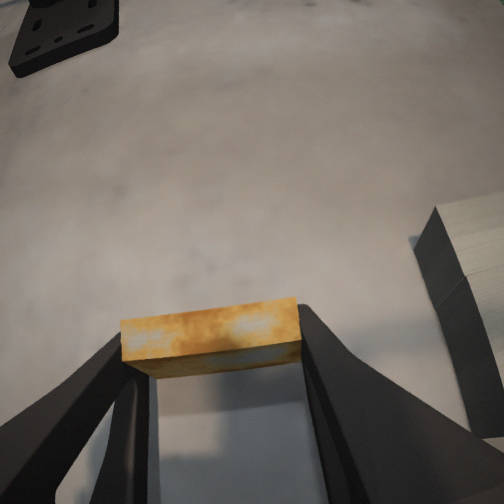

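Request:
execute_actions:
  actions:
    - {"rows": [[-0.3,1.4,1.477,-1.208,-0.008,-1.072,1,1.151,1.905,0.556,0.768,-0.396,-0.253,-0.085],[-0.3,1.4,1.477,-1.208,-0.008,-1.072,1,1.151,1.899,0.566,0.758,-0.396,-0.253,-0.092],[-0.3,1.4,1.477,-1.208,-0.008,-1.072,1,1.151,1.893,0.575,0.748,-0.396,-0.253,-0.092],[-0.3,1.4,1.477,-1.208,-0.008,-1.072,1,1.151,1.893,0.576,0.747,-0.396,-0.253,-0.092],[-0.3,1.4,1.477,-1.208,-0.008,-1.072,1,1.151,1.891,0.579,0.744,-0.396,-0.253,-0.092],[-0.3,1.4,1.477,-1.208,-0.008,-1.072,1,1.151,1.889,0.584,0.739,-0.396,-0.253,-0.092],[-0.3,1.4,1.477,-1.208,-0.008,-1.072,1,1.151,1.886,0.591,0.732,-0.396,-0.253,-0.092],[-0.3,1.4,1.477,-1.208,-0.008,-1.072,1,1.151,1.883,0.600,0.723,-0.396,-0.253,-0.092],[-0.3,1.4,1.477,-1.208,-0.008,-1.072,1,1.151,1.879,0.610,0.712,-0.396,-0.253,-0.092],[-0.3,1.4,1.477,-1.208,-0.008,-1.072,1,1.151,1.874,0.622,0.699,-0.396,-0.253,-0.092],[-0.3,1.4,1.477,-1.208,-0.008,-1.072,1,1.151,1.869,0.635,0.685,-0.395,-0.253,-0.092],[-0.3,1.4,1.477,-1.208,-0.008,-1.072,1,1.151,1.863,0.649,0.669,-0.393,-0.251,-0.092],[-0.3,1.4,1.477,-1.208,-0.008,-1.072,1,1.151,1.856,0.665,0.651,-0.390,-0.249,-0.092],[-0.3,1.4,1.477,-1.208,-0.008,-1.072,1,1.151,1.849,0.681,0.632,-0.385,-0.246,-0.092],[-0.3,1.4,1.477,-1.208,-0.008,-1.072,1,1.151,1.842,0.699,0.612,-0.379,-0.242,-0.092]], "steps": 15}
  pictures: false

Request:
execute_actions:
  actions:
    - {"rows": [[-0.3,1.4,1.477,-1.208,-0.008,-1.072,1,1.151,1.835,0.717,0.590,-0.371,-0.237,-0.092],[-0.3,1.4,1.477,-1.208,-0.008,-1.072,1,1.151,1.827,0.736,0.566,-0.363,-0.232,-0.092],[-0.3,1.4,1.477,-1.208,-0.008,-1.072,1,1.151,1.819,0.756,0.541,-0.354,-0.226,-0.092],[-0.3,1.4,1.477,-1.208,-0.008,-1.072,1,1.151,1.810,0.777,0.515,-0.344,-0.220,-0.092],[-0.3,1.4,1.477,-1.208,-0.008,-1.072,1,1.151,1.802,0.797,0.488,-0.333,-0.213,-0.092],[-0.3,1.4,1.477,-1.208,-0.008,-1.072,1,1.151,1.793,0.819,0.460,-0.321,-0.205,-0.092],[-0.3,1.4,1.477,-1.208,-0.008,-1.072,1,1.151,1.784,0.840,0.430,-0.309,-0.197,-0.092],[-0.3,1.4,1.477,-1.208,-0.008,-1.072,1,1.151,1.776,0.862,0.400,-0.296,-0.189,-0.092],[-0.3,1.4,1.477,-1.208,-0.008,-1.072,1,1.151,1.767,0.883,0.368,-0.282,-0.180,-0.092],[-0.3,1.4,1.477,-1.208,-0.008,-1.072,1,1.151,1.758,0.904,0.336,-0.268,-0.171,-0.092],[-0.3,1.4,1.477,-1.208,-0.008,-1.072,1,1.151,1.749,0.926,0.302,-0.254,-0.162,-0.092],[-0.3,1.4,1.477,-1.208,-0.008,-1.072,1,1.151,1.741,0.946,0.268,-0.239,-0.153,-0.092],[-0.3,1.4,1.477,-1.208,-0.008,-1.072,1,1.151,1.732,0.967,0.233,-0.224,-0.143,-0.092],[-0.3,1.4,1.477,-1.208,-0.008,-1.072,1,1.151,1.724,0.987,0.197,-0.209,-0.134,-0.092],[-0.3,1.4,1.477,-1.208,-0.008,-1.072,1,1.151,1.716,1.006,0.161,-0.194,-0.124,-0.092]], "steps": 15}
  pictures: false

Request:
execute_actions:
  actions:
    - {"rows": [[-0.3,1.4,1.477,-1.208,-0.008,-1.072,1,1.151,1.709,1.024,0.124,-0.179,-0.114,-0.092],[-0.3,1.4,1.477,-1.208,-0.008,-1.072,1,1.151,1.702,1.042,0.087,-0.164,-0.105,-0.092],[-0.3,1.4,1.477,-1.208,-0.008,-1.072,1,1.151,1.695,1.058,0.049,-0.149,-0.095,-0.092],[-0.3,1.4,1.477,-1.208,-0.008,-1.072,1,1.151,1.688,1.074,0.011,-0.134,-0.086,-0.092],[-0.3,1.4,1.477,-1.208,-0.008,-1.072,1,1.151,1.682,1.088,-0.028,-0.120,-0.077,-0.092],[-0.3,1.4,1.477,-1.208,-0.008,-1.072,1,1.151,1.677,1.101,-0.067,-0.106,-0.068,-0.092],[-0.3,1.4,1.477,-1.208,-0.008,-1.072,1,1.151,1.672,1.113,-0.106,-0.092,-0.059,-0.092],[-0.3,1.4,1.477,-1.208,-0.008,-1.072,1,1.151,1.668,1.123,-0.146,-0.079,-0.051,-0.092],[-0.3,1.4,1.477,-1.208,-0.008,-1.072,1,1.151,1.665,1.132,-0.185,-0.067,-0.043,-0.092],[-0.3,1.4,1.477,-1.208,-0.008,-1.072,1,1.151,1.662,1.139,-0.225,-0.055,-0.035,-0.092],[-0.3,1.4,1.477,-1.208,-0.008,-1.072,1,1.151,1.660,1.144,-0.265,-0.044,-0.028,-0.092],[-0.3,1.4,1.477,-1.208,-0.008,-1.072,1,1.151,1.658,1.147,-0.305,-0.034,-0.022,-0.092],[-0.3,1.4,1.477,-1.208,-0.008,-1.072,1,1.151,1.658,1.148,-0.344,-0.025,-0.016,-0.092],[-0.3,1.4,1.477,-1.208,-0.008,-1.072,1,1.151,1.658,1.148,-0.384,-0.017,-0.011,-0.092],[-0.3,1.4,1.477,-1.208,-0.008,-1.072,1,1.151,1.658,1.148,-0.423,-0.009,-0.006,-0.092]], "steps": 15}
  pictures: false

Request:
execute_actions:
  actions:
    - {"rows": [[-0.3,1.4,1.477,-1.208,-0.008,-1.072,1,1.151,1.658,1.148,-0.462,-0.003,-0.002,-0.092],[-0.3,1.4,1.477,-1.208,-0.008,-1.072,1,1.151,1.658,1.148,-0.501,0.002,0.001,-0.092],[-0.3,1.4,1.477,-1.208,-0.008,-1.072,1,1.151,1.658,1.148,-0.539,0.005,0.003,-0.092],[-0.3,1.4,1.477,-1.208,-0.008,-1.072,1,1.151,1.658,1.148,-0.577,0.007,0.005,-0.092],[-0.3,1.4,1.477,-1.208,-0.008,-1.072,1,1.151,1.658,1.148,-0.614,0.008,0.005,-0.092],[-0.3,1.4,1.477,-1.208,-0.008,-1.072,1,1.151,1.658,1.148,-0.651,0.008,0.005,-0.092],[-0.3,1.4,1.477,-1.208,-0.008,-1.072,1,1.151,1.658,1.148,-0.687,0.008,0.005,-0.092],[-0.3,1.4,1.477,-1.208,-0.008,-1.072,1,1.151,1.658,1.148,-0.723,0.008,0.005,-0.092],[-0.3,1.4,1.477,-1.208,-0.008,-1.072,1,1.151,1.658,1.148,-0.758,0.008,0.005,-0.092],[-0.3,1.4,1.477,-1.208,-0.008,-1.072,1,1.151,1.658,1.148,-0.792,0.008,0.005,-0.092],[-0.3,1.4,1.477,-1.208,-0.008,-1.072,1,1.151,1.658,1.148,-0.826,0.008,0.005,-0.092],[-0.3,1.4,1.477,-1.208,-0.008,-1.072,1,1.151,1.658,1.148,-0.858,0.008,0.005,-0.092],[-0.3,1.4,1.477,-1.208,-0.008,-1.072,1,1.151,1.658,1.148,-0.890,0.008,0.005,-0.092],[-0.3,1.4,1.477,-1.208,-0.008,-1.072,1,1.151,1.658,1.148,-0.920,0.008,0.005,-0.092],[-0.3,1.4,1.477,-1.208,-0.008,-1.072,1,1.151,1.658,1.148,-0.950,0.008,0.005,-0.092]], "steps": 15}
  pictures: false

Request:
execute_actions:
  actions:
    - {"rows": [[-0.3,1.4,1.477,-1.208,-0.008,-1.072,1,1.151,1.659,1.148,-0.978,0.008,0.005,-0.092],[-0.3,1.4,1.477,-1.208,-0.008,-1.072,1,1.151,1.661,1.148,-1.005,0.008,0.005,-0.092],[-0.3,1.4,1.477,-1.208,-0.008,-1.072,1,1.151,1.664,1.148,-1.031,0.008,0.005,-0.092],[-0.3,1.4,1.477,-1.208,-0.008,-1.072,1,1.151,1.668,1.148,-1.056,0.008,0.005,-0.092],[-0.3,1.4,1.477,-1.208,-0.008,-1.072,1,1.151,1.673,1.148,-1.080,0.008,0.005,-0.092],[-0.3,1.4,1.477,-1.208,-0.008,-1.072,1,1.151,1.678,1.148,-1.102,0.008,0.005,-0.092],[-0.3,1.4,1.477,-1.208,-0.008,-1.072,1,1.151,1.685,1.148,-1.122,0.008,0.005,-0.092],[-0.3,1.4,1.477,-1.208,-0.008,-1.072,1,1.151,1.693,1.148,-1.141,0.008,0.005,-0.092],[-0.3,1.4,1.477,-1.208,-0.008,-1.072,1,1.151,1.701,1.148,-1.159,0.008,0.005,-0.092],[-0.3,1.4,1.477,-1.208,-0.008,-1.072,1,1.151,1.709,1.148,-1.175,0.008,0.005,-0.092],[-0.3,1.4,1.477,-1.208,-0.008,-1.072,1,1.151,1.718,1.148,-1.189,0.008,0.005,-0.092],[-0.3,1.4,1.477,-1.208,-0.008,-1.072,1,1.151,1.727,1.148,-1.202,0.008,0.005,-0.092],[-0.3,1.4,1.477,-1.208,-0.008,-1.072,1,1.151,1.737,1.148,-1.213,0.008,0.005,-0.092],[-0.3,1.4,1.477,-1.208,-0.008,-1.072,1,1.151,1.747,1.148,-1.222,0.008,0.005,-0.092],[-0.3,1.4,1.477,-1.208,-0.008,-1.072,1,1.151,1.757,1.148,-1.229,0.008,0.005,-0.092]], "steps": 15}
  pictures: false

Request:
execute_actions:
  actions:
    - {"rows": [[-0.3,1.4,1.477,-1.208,-0.008,-1.072,1,1.151,1.766,1.148,-1.234,0.008,0.005,-0.092],[-0.3,1.4,1.477,-1.208,-0.008,-1.072,1,1.151,1.776,1.148,-1.237,0.008,0.005,-0.092],[-0.3,1.4,1.477,-1.208,-0.008,-1.072,1,1.151,1.786,1.148,-1.238,0.008,0.005,-0.092],[-0.3,1.4,1.477,-1.208,-0.008,-1.072,1,1.151,1.795,1.148,-1.238,0.008,0.005,-0.092],[-0.3,1.4,1.477,-1.208,-0.008,-1.072,1,1.151,1.804,1.148,-1.238,0.008,0.005,-0.092],[-0.3,1.4,1.477,-1.208,-0.008,-1.072,1,1.151,1.812,1.148,-1.238,0.008,0.005,-0.092],[-0.3,1.4,1.477,-1.208,-0.008,-1.072,1,1.151,1.820,1.148,-1.238,0.008,0.005,-0.092],[-0.3,1.4,1.477,-1.208,-0.008,-1.072,1,1.151,1.828,1.148,-1.238,0.008,0.005,-0.092],[-0.3,1.4,1.477,-1.208,-0.008,-1.072,1,1.151,1.835,1.148,-1.238,0.008,0.005,-0.092],[-0.3,1.4,1.477,-1.208,-0.008,-1.072,1,1.151,1.840,1.148,-1.238,0.008,0.005,-0.092],[-0.3,1.4,1.477,-1.208,-0.008,-1.072,1,1.151,1.845,1.148,-1.238,0.008,0.005,-0.092],[-0.3,1.4,1.477,-1.208,-0.008,-1.072,1,1.151,1.849,1.148,-1.238,0.008,0.005,-0.092],[-0.3,1.4,1.477,-1.208,-0.008,-1.072,1,1.151,1.852,1.148,-1.238,0.008,0.005,-0.092],[-0.3,1.4,1.477,-1.208,-0.008,-1.072,1,1.151,1.854,1.148,-1.238,0.008,0.005,-0.092],[-0.3,1.4,1.477,-1.208,-0.008,-1.072,1,1.151,1.855,1.148,-1.238,0.008,0.005,-0.092]], "steps": 15}
  pictures: false

Request:
execute_actions:
  actions:
    - {"steps": 6}

Scene clock: 475.37 s of 4800.00 s.
left_arm: end_effector_position=(+0.2806, +0.3203, +0.2170) grip_measured=+1.000 end_effector_quat_wxyz=(+0.166, -0.460, +0.865, -0.109) | right_arm: end_effector_position=(+0.0816, +0.0951, +0.0227) grip_measured=-0.068 end_effector_quat_wxyz=(-0.332, +0.638, -0.595, -0.359)
Joint positions: left_arm=[-0.307  1.424  1.449 -1.196 -0.003 -1.077  0.094] | right_arm=[ 1.143  1.889  0.636  0.652 -0.396 -0.255  0.044]
Joint velocities: left_arm=[-0.002 -0.012  0.002  0.022  0.007 -0.037  0.   ] | right_arm=[-0.012 -0.203  0.442 -0.535  0.125  0.037  0.001]
Joint torques (N m, as the arm reports them, + toward a larger angle): left_arm=[ 0.62 -6.1   8.57  0.96 -0.08  0.04] | right_arm=[  0.71 -11.9    6.84   1.82  -0.09   0.07]
Steps of this call (steps 1 to 15: the robot went on to your last target; steps 16 to 90: nothing new was sent; then 80.60 s passed at rest; steps 91 to 105: all 15 steps of this action). Readings (joint positions):
91: left_arm=[-0.307 1.424 1.449 -1.196 -0.003 -1.077] | right_arm=[1.143 1.906 0.558 0.761 -0.404 -0.258]
92: left_arm=[-0.307 1.424 1.449 -1.196 -0.003 -1.077] | right_arm=[1.143 1.906 0.558 0.761 -0.404 -0.258]
94: left_arm=[-0.307 1.424 1.449 -1.196 -0.003 -1.077] | right_arm=[1.143 1.906 0.558 0.760 -0.404 -0.258]
98: left_arm=[-0.307 1.424 1.449 -1.196 -0.003 -1.077] | right_arm=[1.143 1.906 0.563 0.754 -0.404 -0.258]
105: the state above

Scene clock: 475.87 s of 4800.00 s.
left_arm: end_effector_position=(+0.2806, +0.3203, +0.2170) grip_measured=+1.000 end_effector_quat_wxyz=(+0.166, -0.460, +0.865, -0.109) | right_arm: end_effector_position=(+0.1263, +0.1423, +0.1179) grip_measured=-0.068 end_effector_quat_wxyz=(+0.378, -0.585, +0.634, +0.336)
Joint positions: left_arm=[-0.307  1.424  1.449 -1.196 -0.003 -1.077  0.094] | right_arm=[ 1.143  1.76   0.944  0.287 -0.259 -0.166  0.044]
Joint velocities: left_arm=[-0.007 -0.017  0.002  0.007  0.022 -0.022  0.   ] | right_arm=[-0.007 -0.227  0.579 -0.96   0.403  0.286  0.   ]
Joint torques (N m, as the arm reports them, + toward a larger angle): left_arm=[ 0.74 -6.17  8.61  0.99 -0.07  0.05] | right_arm=[  0.7  -11.9    7.78   1.71   0.     0.07]
Steps of this call (steps 1 to 15: all 15 steps of this action). Readings (joint positions):
1: left_arm=[-0.307 1.424 1.449 -1.196 -0.003 -1.077] | right_arm=[1.143 1.882 0.653 0.635 -0.392 -0.252]
2: left_arm=[-0.307 1.424 1.449 -1.196 -0.003 -1.077] | right_arm=[1.143 1.874 0.671 0.616 -0.388 -0.250]
4: left_arm=[-0.307 1.424 1.449 -1.196 -0.003 -1.077] | right_arm=[1.143 1.857 0.711 0.578 -0.376 -0.242]
8: left_arm=[-0.307 1.424 1.449 -1.196 -0.003 -1.077] | right_arm=[1.143 1.821 0.796 0.489 -0.343 -0.221]
15: the state above

Scene clock: 476.37 s of 4800.00 s.
left_arm: end_effector_position=(+0.2806, +0.3203, +0.2170) grip_measured=+1.000 end_effector_quat_wxyz=(+0.166, -0.460, +0.865, -0.109) | right_arm: end_effector_position=(+0.1457, +0.0994, +0.1202) grip_measured=-0.068 end_effector_quat_wxyz=(+0.295, -0.539, +0.757, +0.223)
Joint positions: left_arm=[-0.307  1.424  1.449 -1.196 -0.003 -1.077  0.094] | right_arm=[ 1.143  1.682  1.12  -0.254 -0.063 -0.039  0.044]
Joint velocities: left_arm=[ 0.002 -0.007  0.002 -0.051 -0.007  0.007  0.   ] | right_arm=[-0.007 -0.007  0.012 -1.15   0.3    0.11   0.   ]
Joint torques (N m, as the arm reports them, + toward a larger angle): left_arm=[ 0.59 -6.16  8.74  1.01 -0.1  -0.01] | right_arm=[  0.72 -11.1    8.22   1.34   0.11   0.07]
Steps of this call (steps 1 to 15: all 15 steps of this action). Readings (joint positions):
1: left_arm=[-0.307 1.424 1.449 -1.196 -0.003 -1.077] | right_arm=[1.143 1.752 0.963 0.255 -0.245 -0.157]
2: left_arm=[-0.307 1.424 1.449 -1.196 -0.003 -1.077] | right_arm=[1.143 1.744 0.982 0.221 -0.231 -0.148]
4: left_arm=[-0.307 1.424 1.449 -1.196 -0.003 -1.077] | right_arm=[1.143 1.729 1.017 0.153 -0.203 -0.130]
8: left_arm=[-0.307 1.424 1.449 -1.196 -0.003 -1.077] | right_arm=[1.143 1.703 1.075 0.009 -0.147 -0.094]
15: the state above

Scene clock: 476.87 s of 4800.00 s.
left_arm: end_effector_position=(+0.2806, +0.3203, +0.2170) grip_measured=+1.000 end_effector_quat_wxyz=(+0.166, -0.460, +0.865, -0.109) | right_arm: end_effector_position=(+0.1076, -0.0173, +0.0573) grip_measured=-0.068 end_effector_quat_wxyz=(+0.078, -0.553, +0.828, +0.057)
Joint positions: left_arm=[-0.307  1.424  1.449 -1.196 -0.003 -1.077  0.094] | right_arm=[ 1.143  1.682  1.12  -0.815 -0.008 -0.002  0.044]
Joint velocities: left_arm=[-0.007  0.002 -0.012 -0.022 -0.007  0.007  0.   ] | right_arm=[ 0.012 -0.002 -0.012 -0.96   0.051 -0.022 -0.   ]
Joint torques (N m, as the arm reports them, + toward a larger angle): left_arm=[ 0.72 -6.1   8.57  0.99 -0.07  0.03] | right_arm=[  0.71 -10.08   7.52   0.6    0.13   0.04]
Steps of this call (steps 1 to 15: all 15 steps of this action). Readings (joint positions):
1: left_arm=[-0.307 1.424 1.449 -1.196 -0.003 -1.077] | right_arm=[1.143 1.682 1.120 -0.293 -0.054 -0.033]
2: left_arm=[-0.307 1.424 1.449 -1.196 -0.003 -1.077] | right_arm=[1.143 1.682 1.120 -0.335 -0.045 -0.027]
4: left_arm=[-0.307 1.424 1.449 -1.196 -0.003 -1.077] | right_arm=[1.143 1.682 1.120 -0.418 -0.031 -0.018]
8: left_arm=[-0.307 1.424 1.449 -1.196 -0.003 -1.077] | right_arm=[1.143 1.682 1.120 -0.572 -0.015 -0.008]
15: the state above

Scene clock: 477.37 s of 4800.00 s.
left_arm: end_effector_position=(+0.2806, +0.3203, +0.2170) grip_measured=+1.000 end_effector_quat_wxyz=(+0.166, -0.460, +0.865, -0.109) | right_arm: end_effector_position=(+0.0721, -0.1027, +0.0438) grip_measured=-0.068 end_effector_quat_wxyz=(-0.093, -0.551, +0.827, -0.058)
Joint positions: left_arm=[-0.307  1.424  1.449 -1.196 -0.003 -1.077  0.094] | right_arm=[ 1.143  1.737  1.12  -1.174 -0.006 -0.002  0.044]
Joint velocities: left_arm=[ 0.012  0.007  0.002 -0.007 -0.007 -0.022  0.   ] | right_arm=[ 0.007  0.354 -0.002 -0.74  -0.007  0.081 -0.   ]
Joint torques (N m, as the arm reports them, + toward a larger angle): left_arm=[ 0.69 -6.15  8.56  1.01 -0.11  0.05] | right_arm=[ 0.69 -7.54  6.89  0.35  0.15  0.07]
Steps of this call (steps 1 to 15: all 15 steps of this action). Readings (joint positions):
1: left_arm=[-0.307 1.424 1.449 -1.196 -0.003 -1.077] | right_arm=[1.143 1.682 1.120 -0.847 -0.007 -0.002]
2: left_arm=[-0.307 1.424 1.449 -1.196 -0.003 -1.077] | right_arm=[1.143 1.682 1.120 -0.877 -0.007 -0.002]
4: left_arm=[-0.307 1.424 1.449 -1.196 -0.003 -1.077] | right_arm=[1.143 1.682 1.120 -0.935 -0.007 -0.002]
8: left_arm=[-0.307 1.424 1.449 -1.196 -0.003 -1.077] | right_arm=[1.143 1.683 1.120 -1.037 -0.006 -0.002]
15: the state above

Scene clock: 477.87 s of 4800.00 s.
left_arm: end_effector_position=(+0.2806, +0.3203, +0.2170) grip_measured=+1.000 end_effector_quat_wxyz=(+0.166, -0.460, +0.865, -0.109) | right_arm: end_effector_position=(+0.0582, -0.1364, +0.0290) grip_measured=-0.068 end_effector_quat_wxyz=(-0.187, -0.540, +0.811, -0.121)
Joint positions: left_arm=[-0.307  1.424  1.449 -1.196 -0.003 -1.077  0.094] | right_arm=[ 1.143  1.852  1.118 -1.286 -0.006 -0.002  0.044]
Joint velocities: left_arm=[ 0.012 -0.007 -0.027 -0.022  0.037 -0.037  0.   ] | right_arm=[-0.017  0.012  0.046  0.403  0.007 -0.066 -0.   ]
Joint torques (N m, as the arm reports them, + toward a larger angle): left_arm=[ 0.65 -6.02  8.57  1.02 -0.09  0.  ] | right_arm=[ 0.76 -7.68  6.13 -0.59  0.13  0.07]
Steps of this call (steps 1 to 15: all 15 steps of this action). Readings (joint positions):
1: left_arm=[-0.307 1.424 1.449 -1.196 -0.003 -1.077] | right_arm=[1.143 1.750 1.120 -1.202 -0.006 -0.002]
2: left_arm=[-0.307 1.424 1.449 -1.196 -0.003 -1.077] | right_arm=[1.143 1.764 1.120 -1.234 -0.006 -0.002]
4: left_arm=[-0.307 1.424 1.449 -1.196 -0.003 -1.077] | right_arm=[1.143 1.792 1.119 -1.294 -0.006 -0.002]
8: left_arm=[-0.307 1.424 1.449 -1.196 -0.003 -1.077] | right_arm=[1.143 1.830 1.115 -1.343 -0.006 -0.002]
15: the state above

Scene clock: 478.07 s of 4800.00 s.
left_arm: end_effector_position=(+0.2806, +0.3203, +0.2170) grip_measured=+1.000 end_effector_quat_wxyz=(+0.166, -0.460, +0.865, -0.109) | right_arm: end_effector_position=(+0.0620, -0.1272, +0.0253) grip_measured=-0.068 end_effector_quat_wxyz=(-0.170, -0.543, +0.815, -0.110)
Joint positions: left_arm=[-0.307  1.424  1.449 -1.196 -0.003 -1.077  0.094] | right_arm=[ 1.143  1.852  1.121 -1.247 -0.006 -0.002  0.044]
Joint velocities: left_arm=[-0.002 -0.002  0.002  0.007  0.022 -0.051  0.   ] | right_arm=[ 0.012 -0.017 -0.002  0.051 -0.051  0.022 -0.001]
Joint torques (N m, as the arm reports them, + toward a larger angle): left_arm=[ 0.52 -6.08  8.62  1.03 -0.09  0.04] | right_arm=[ 0.71 -7.76  6.15 -0.42  0.14  0.07]
Steps of this call (steps 1 to 6: the robot went on to your last target). Readings (joint positions):
1: left_arm=[-0.307 1.424 1.449 -1.196 -0.003 -1.077] | right_arm=[1.143 1.852 1.120 -1.275 -0.006 -0.002]
2: left_arm=[-0.307 1.424 1.449 -1.196 -0.003 -1.077] | right_arm=[1.143 1.852 1.121 -1.266 -0.006 -0.002]
4: left_arm=[-0.307 1.424 1.449 -1.196 -0.003 -1.077] | right_arm=[1.143 1.852 1.121 -1.253 -0.006 -0.002]
6: the state above
camera_calibration (this result's frames):
cam_left_wrist: T_world_to_cam=[[0.789901, -0.52526, 0.316479, -0.113717], [-0.611227, -0.71609, 0.33707, 0.376233], [0.0495785, -0.459692, -0.886693, 0.430957], [0, 0, 0, 1]] pos_world=[0.298423, 0.407794, 0.291299]
cam_right_wrist: T_world_to_cam=[[0.875258, -0.474321, 0.0945675, -0.127939], [-0.332294, -0.447662, 0.830168, -0.0277069], [-0.351432, -0.758036, -0.549434, 0.0440386], [0, 0, 0, 1]] pos_world=[0.118249, -0.0397048, 0.0592966]

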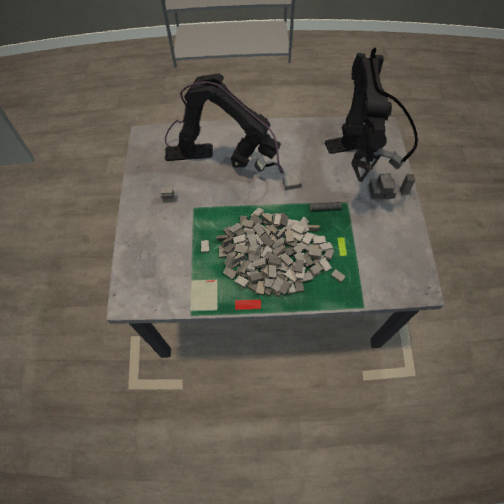

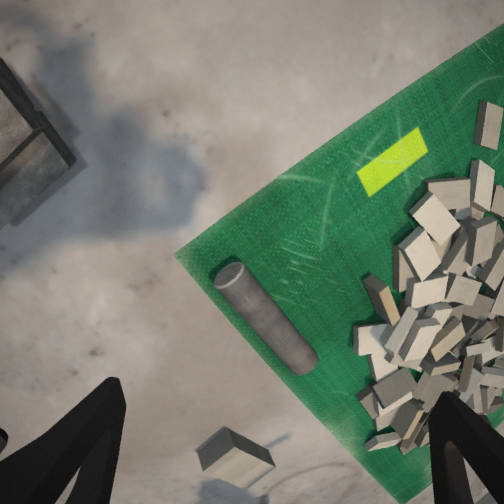

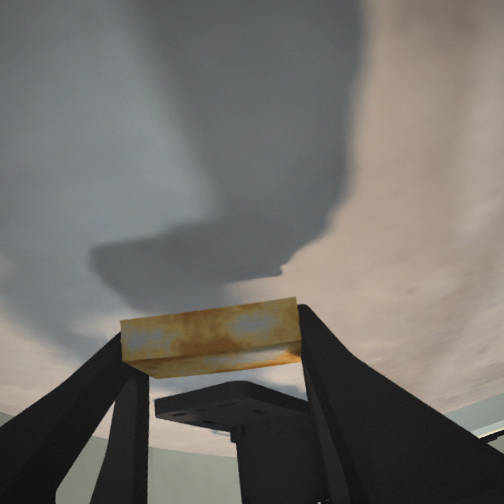

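Request:
execute_actions:
  actions:
    - {"rows": [[-0.3,1.4,1.477,-1.208,-0.008,-1.072,1,1.151,1.860,1.148,-1.234,0.008,0.005,-0.092],[-0.3,1.4,1.477,-1.208,-0.008,-1.072,1,1.151,1.863,1.148,-1.230,0.008,0.005,-0.092],[-0.3,1.4,1.477,-1.208,-0.008,-1.072,1,1.151,1.866,1.148,-1.226,0.008,0.005,-0.092],[-0.3,1.4,1.477,-1.208,-0.008,-1.072,1,1.151,1.870,1.148,-1.222,0.008,0.005,-0.092],[-0.3,1.4,1.477,-1.208,-0.008,-1.072,1,1.151,1.874,1.148,-1.218,0.008,0.005,-0.092],[-0.3,1.4,1.477,-1.208,-0.008,-1.072,1,1.151,1.878,1.148,-1.214,0.008,0.005,-0.092],[-0.3,1.4,1.477,-1.208,-0.008,-1.072,1,1.151,1.882,1.148,-1.210,0.008,0.005,-0.092],[-0.3,1.4,1.477,-1.208,-0.008,-1.072,1,1.151,1.886,1.148,-1.208,0.008,0.005,-0.092],[-0.3,1.4,1.477,-1.208,-0.008,-1.072,1,1.151,1.889,1.148,-1.208,0.008,0.005,-0.092],[-0.3,1.4,1.477,-1.208,-0.008,-1.072,1,1.151,1.892,1.148,-1.208,0.008,0.005,-0.092],[-0.3,1.4,1.477,-1.208,-0.008,-1.072,1,1.151,1.895,1.148,-1.208,0.008,0.005,-0.092],[-0.3,1.4,1.477,-1.208,-0.008,-1.072,1,1.151,1.897,1.148,-1.208,0.008,0.005,-0.092],[-0.3,1.4,1.477,-1.208,-0.008,-1.072,1,1.151,1.899,1.148,-1.208,0.008,0.005,-0.092],[-0.3,1.4,1.477,-1.208,-0.008,-1.072,1,1.151,1.901,1.148,-1.208,0.008,0.005,-0.092],[-0.3,1.4,1.477,-1.208,-0.008,-1.072,1,1.151,1.903,1.148,-1.208,0.008,0.005,-0.092]], "steps": 15}
  pictures: false

Request:
execute_actions:
  actions:
    - {"rows": [[-0.3,1.4,1.477,-1.208,-0.008,-1.072,1,1.151,1.905,1.148,-1.208,0.008,0.005,-0.092],[-0.3,1.4,1.477,-1.208,-0.008,-1.072,1,1.151,1.907,1.148,-1.208,0.008,0.005,-0.092],[-0.3,1.4,1.477,-1.208,-0.008,-1.072,1,1.151,1.909,1.148,-1.208,0.008,0.005,-0.092],[-0.3,1.4,1.477,-1.208,-0.008,-1.072,1,1.151,1.911,1.148,-1.208,0.008,0.005,-0.092],[-0.3,1.4,1.477,-1.208,-0.008,-1.072,1,1.151,1.913,1.148,-1.208,0.008,0.005,-0.092]], "steps": 10}

Scene clock: 490.73 s of 4800.00 s.
left_arm: end_effector_position=(+0.2806, +0.3203, +0.2170) grip_measured=+1.000 end_effector_quat_wxyz=(+0.166, -0.460, +0.865, -0.109) | right_arm: end_effector_position=(+0.0634, -0.1238, +0.0129) grip_measured=-0.068 end_effector_quat_wxyz=(-0.174, -0.542, +0.814, -0.112)
Joint positions: left_arm=[-0.307  1.424  1.449 -1.196 -0.003 -1.077  0.094] | right_arm=[ 1.143  1.897  1.121 -1.211 -0.006 -0.002  0.044]
Joint velocities: left_arm=[-0.012  0.012  0.002  0.022 -0.007 -0.007  0.   ] | right_arm=[-0.007  0.061  0.012 -0.022 -0.081  0.022 -0.001]
Joint torques (N m, as the arm reports them, + toward a larger angle): left_arm=[ 0.63 -6.13  8.59  0.98 -0.08  0.01] | right_arm=[ 0.72 -7.9   6.08 -0.46  0.14  0.07]
Steps of this call (steps 1 to 30: the robot went on to your last target; steps 31 to 90: nothing new was sent; then 9.17 s passed at rest; steps 91 to 105: all 15 steps of this action). Readings (joint positions):
91: left_arm=[-0.307 1.424 1.449 -1.196 -0.003 -1.077] | right_arm=[1.143 1.852 1.121 -1.240 -0.006 -0.002]
92: left_arm=[-0.307 1.424 1.449 -1.196 -0.003 -1.077] | right_arm=[1.143 1.852 1.121 -1.239 -0.006 -0.002]
94: left_arm=[-0.307 1.424 1.449 -1.196 -0.003 -1.077] | right_arm=[1.143 1.855 1.121 -1.235 -0.006 -0.002]
98: left_arm=[-0.307 1.424 1.449 -1.196 -0.003 -1.077] | right_arm=[1.143 1.874 1.121 -1.224 -0.006 -0.002]
105: the state above

Scene clock: 491.07 s of 4800.00 s.
left_arm: end_effector_position=(+0.2806, +0.3203, +0.2170) grip_measured=+1.000 end_effector_quat_wxyz=(+0.166, -0.460, +0.865, -0.109) | right_arm: end_effector_position=(+0.0631, -0.1247, +0.0101) grip_measured=-0.068 end_effector_quat_wxyz=(-0.178, -0.542, +0.813, -0.115)
Joint positions: left_arm=[-0.307  1.424  1.449 -1.196 -0.003 -1.077  0.094] | right_arm=[ 1.143  1.91   1.121 -1.21  -0.006 -0.002  0.044]
Joint velocities: left_arm=[-0.022 -0.012  0.002 -0.051  0.022 -0.051  0.   ] | right_arm=[ 0.002 -0.002 -0.017 -0.007  0.066  0.007 -0.   ]
Joint torques (N m, as the arm reports them, + toward a larger angle): left_arm=[ 0.59 -6.03  8.37  0.99 -0.09  0.05] | right_arm=[ 0.72 -8.14  5.93 -0.44  0.14  0.07]
Steps of this call (steps 1 to 10: all 10 steps of this action). Readings (joint positions):
1: left_arm=[-0.307 1.424 1.449 -1.196 -0.003 -1.077] | right_arm=[1.143 1.899 1.121 -1.211 -0.006 -0.002]
2: left_arm=[-0.307 1.424 1.449 -1.196 -0.003 -1.077] | right_arm=[1.143 1.900 1.121 -1.211 -0.006 -0.002]
4: left_arm=[-0.307 1.424 1.449 -1.196 -0.003 -1.077] | right_arm=[1.143 1.904 1.121 -1.210 -0.006 -0.002]
8: left_arm=[-0.307 1.424 1.449 -1.196 -0.003 -1.077] | right_arm=[1.143 1.909 1.121 -1.210 -0.006 -0.002]
10: the state above
camera_calibration (this result's frames):
cam_left_wrist: T_world_to_cam=[[0.789901, -0.52526, 0.316479, -0.113717], [-0.611227, -0.71609, 0.33707, 0.376233], [0.0495785, -0.459692, -0.886693, 0.430957], [0, 0, 0, 1]] pos_world=[0.298423, 0.407794, 0.291299]
cam_right_wrist: T_world_to_cam=[[0.875989, -0.472573, 0.0965343, -0.126068], [-0.325902, -0.432371, 0.84074, -0.0121553], [-0.355572, -0.767939, -0.532764, 0.0368202], [0, 0, 0, 1]] pos_world=[0.119565, -0.0365564, 0.0420058]

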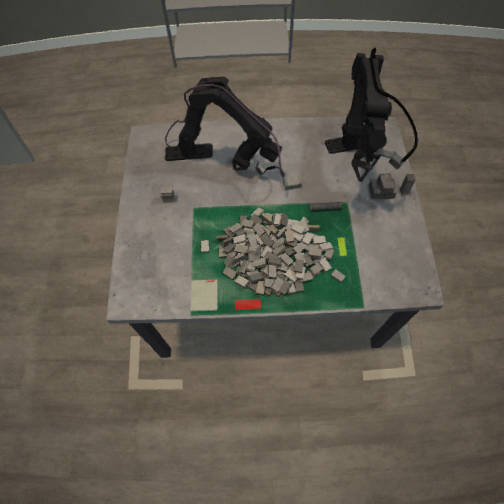

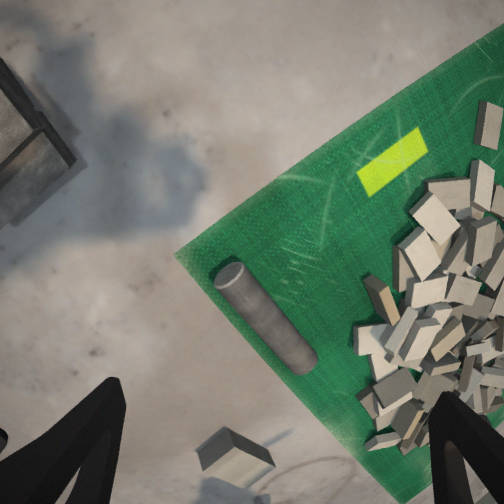

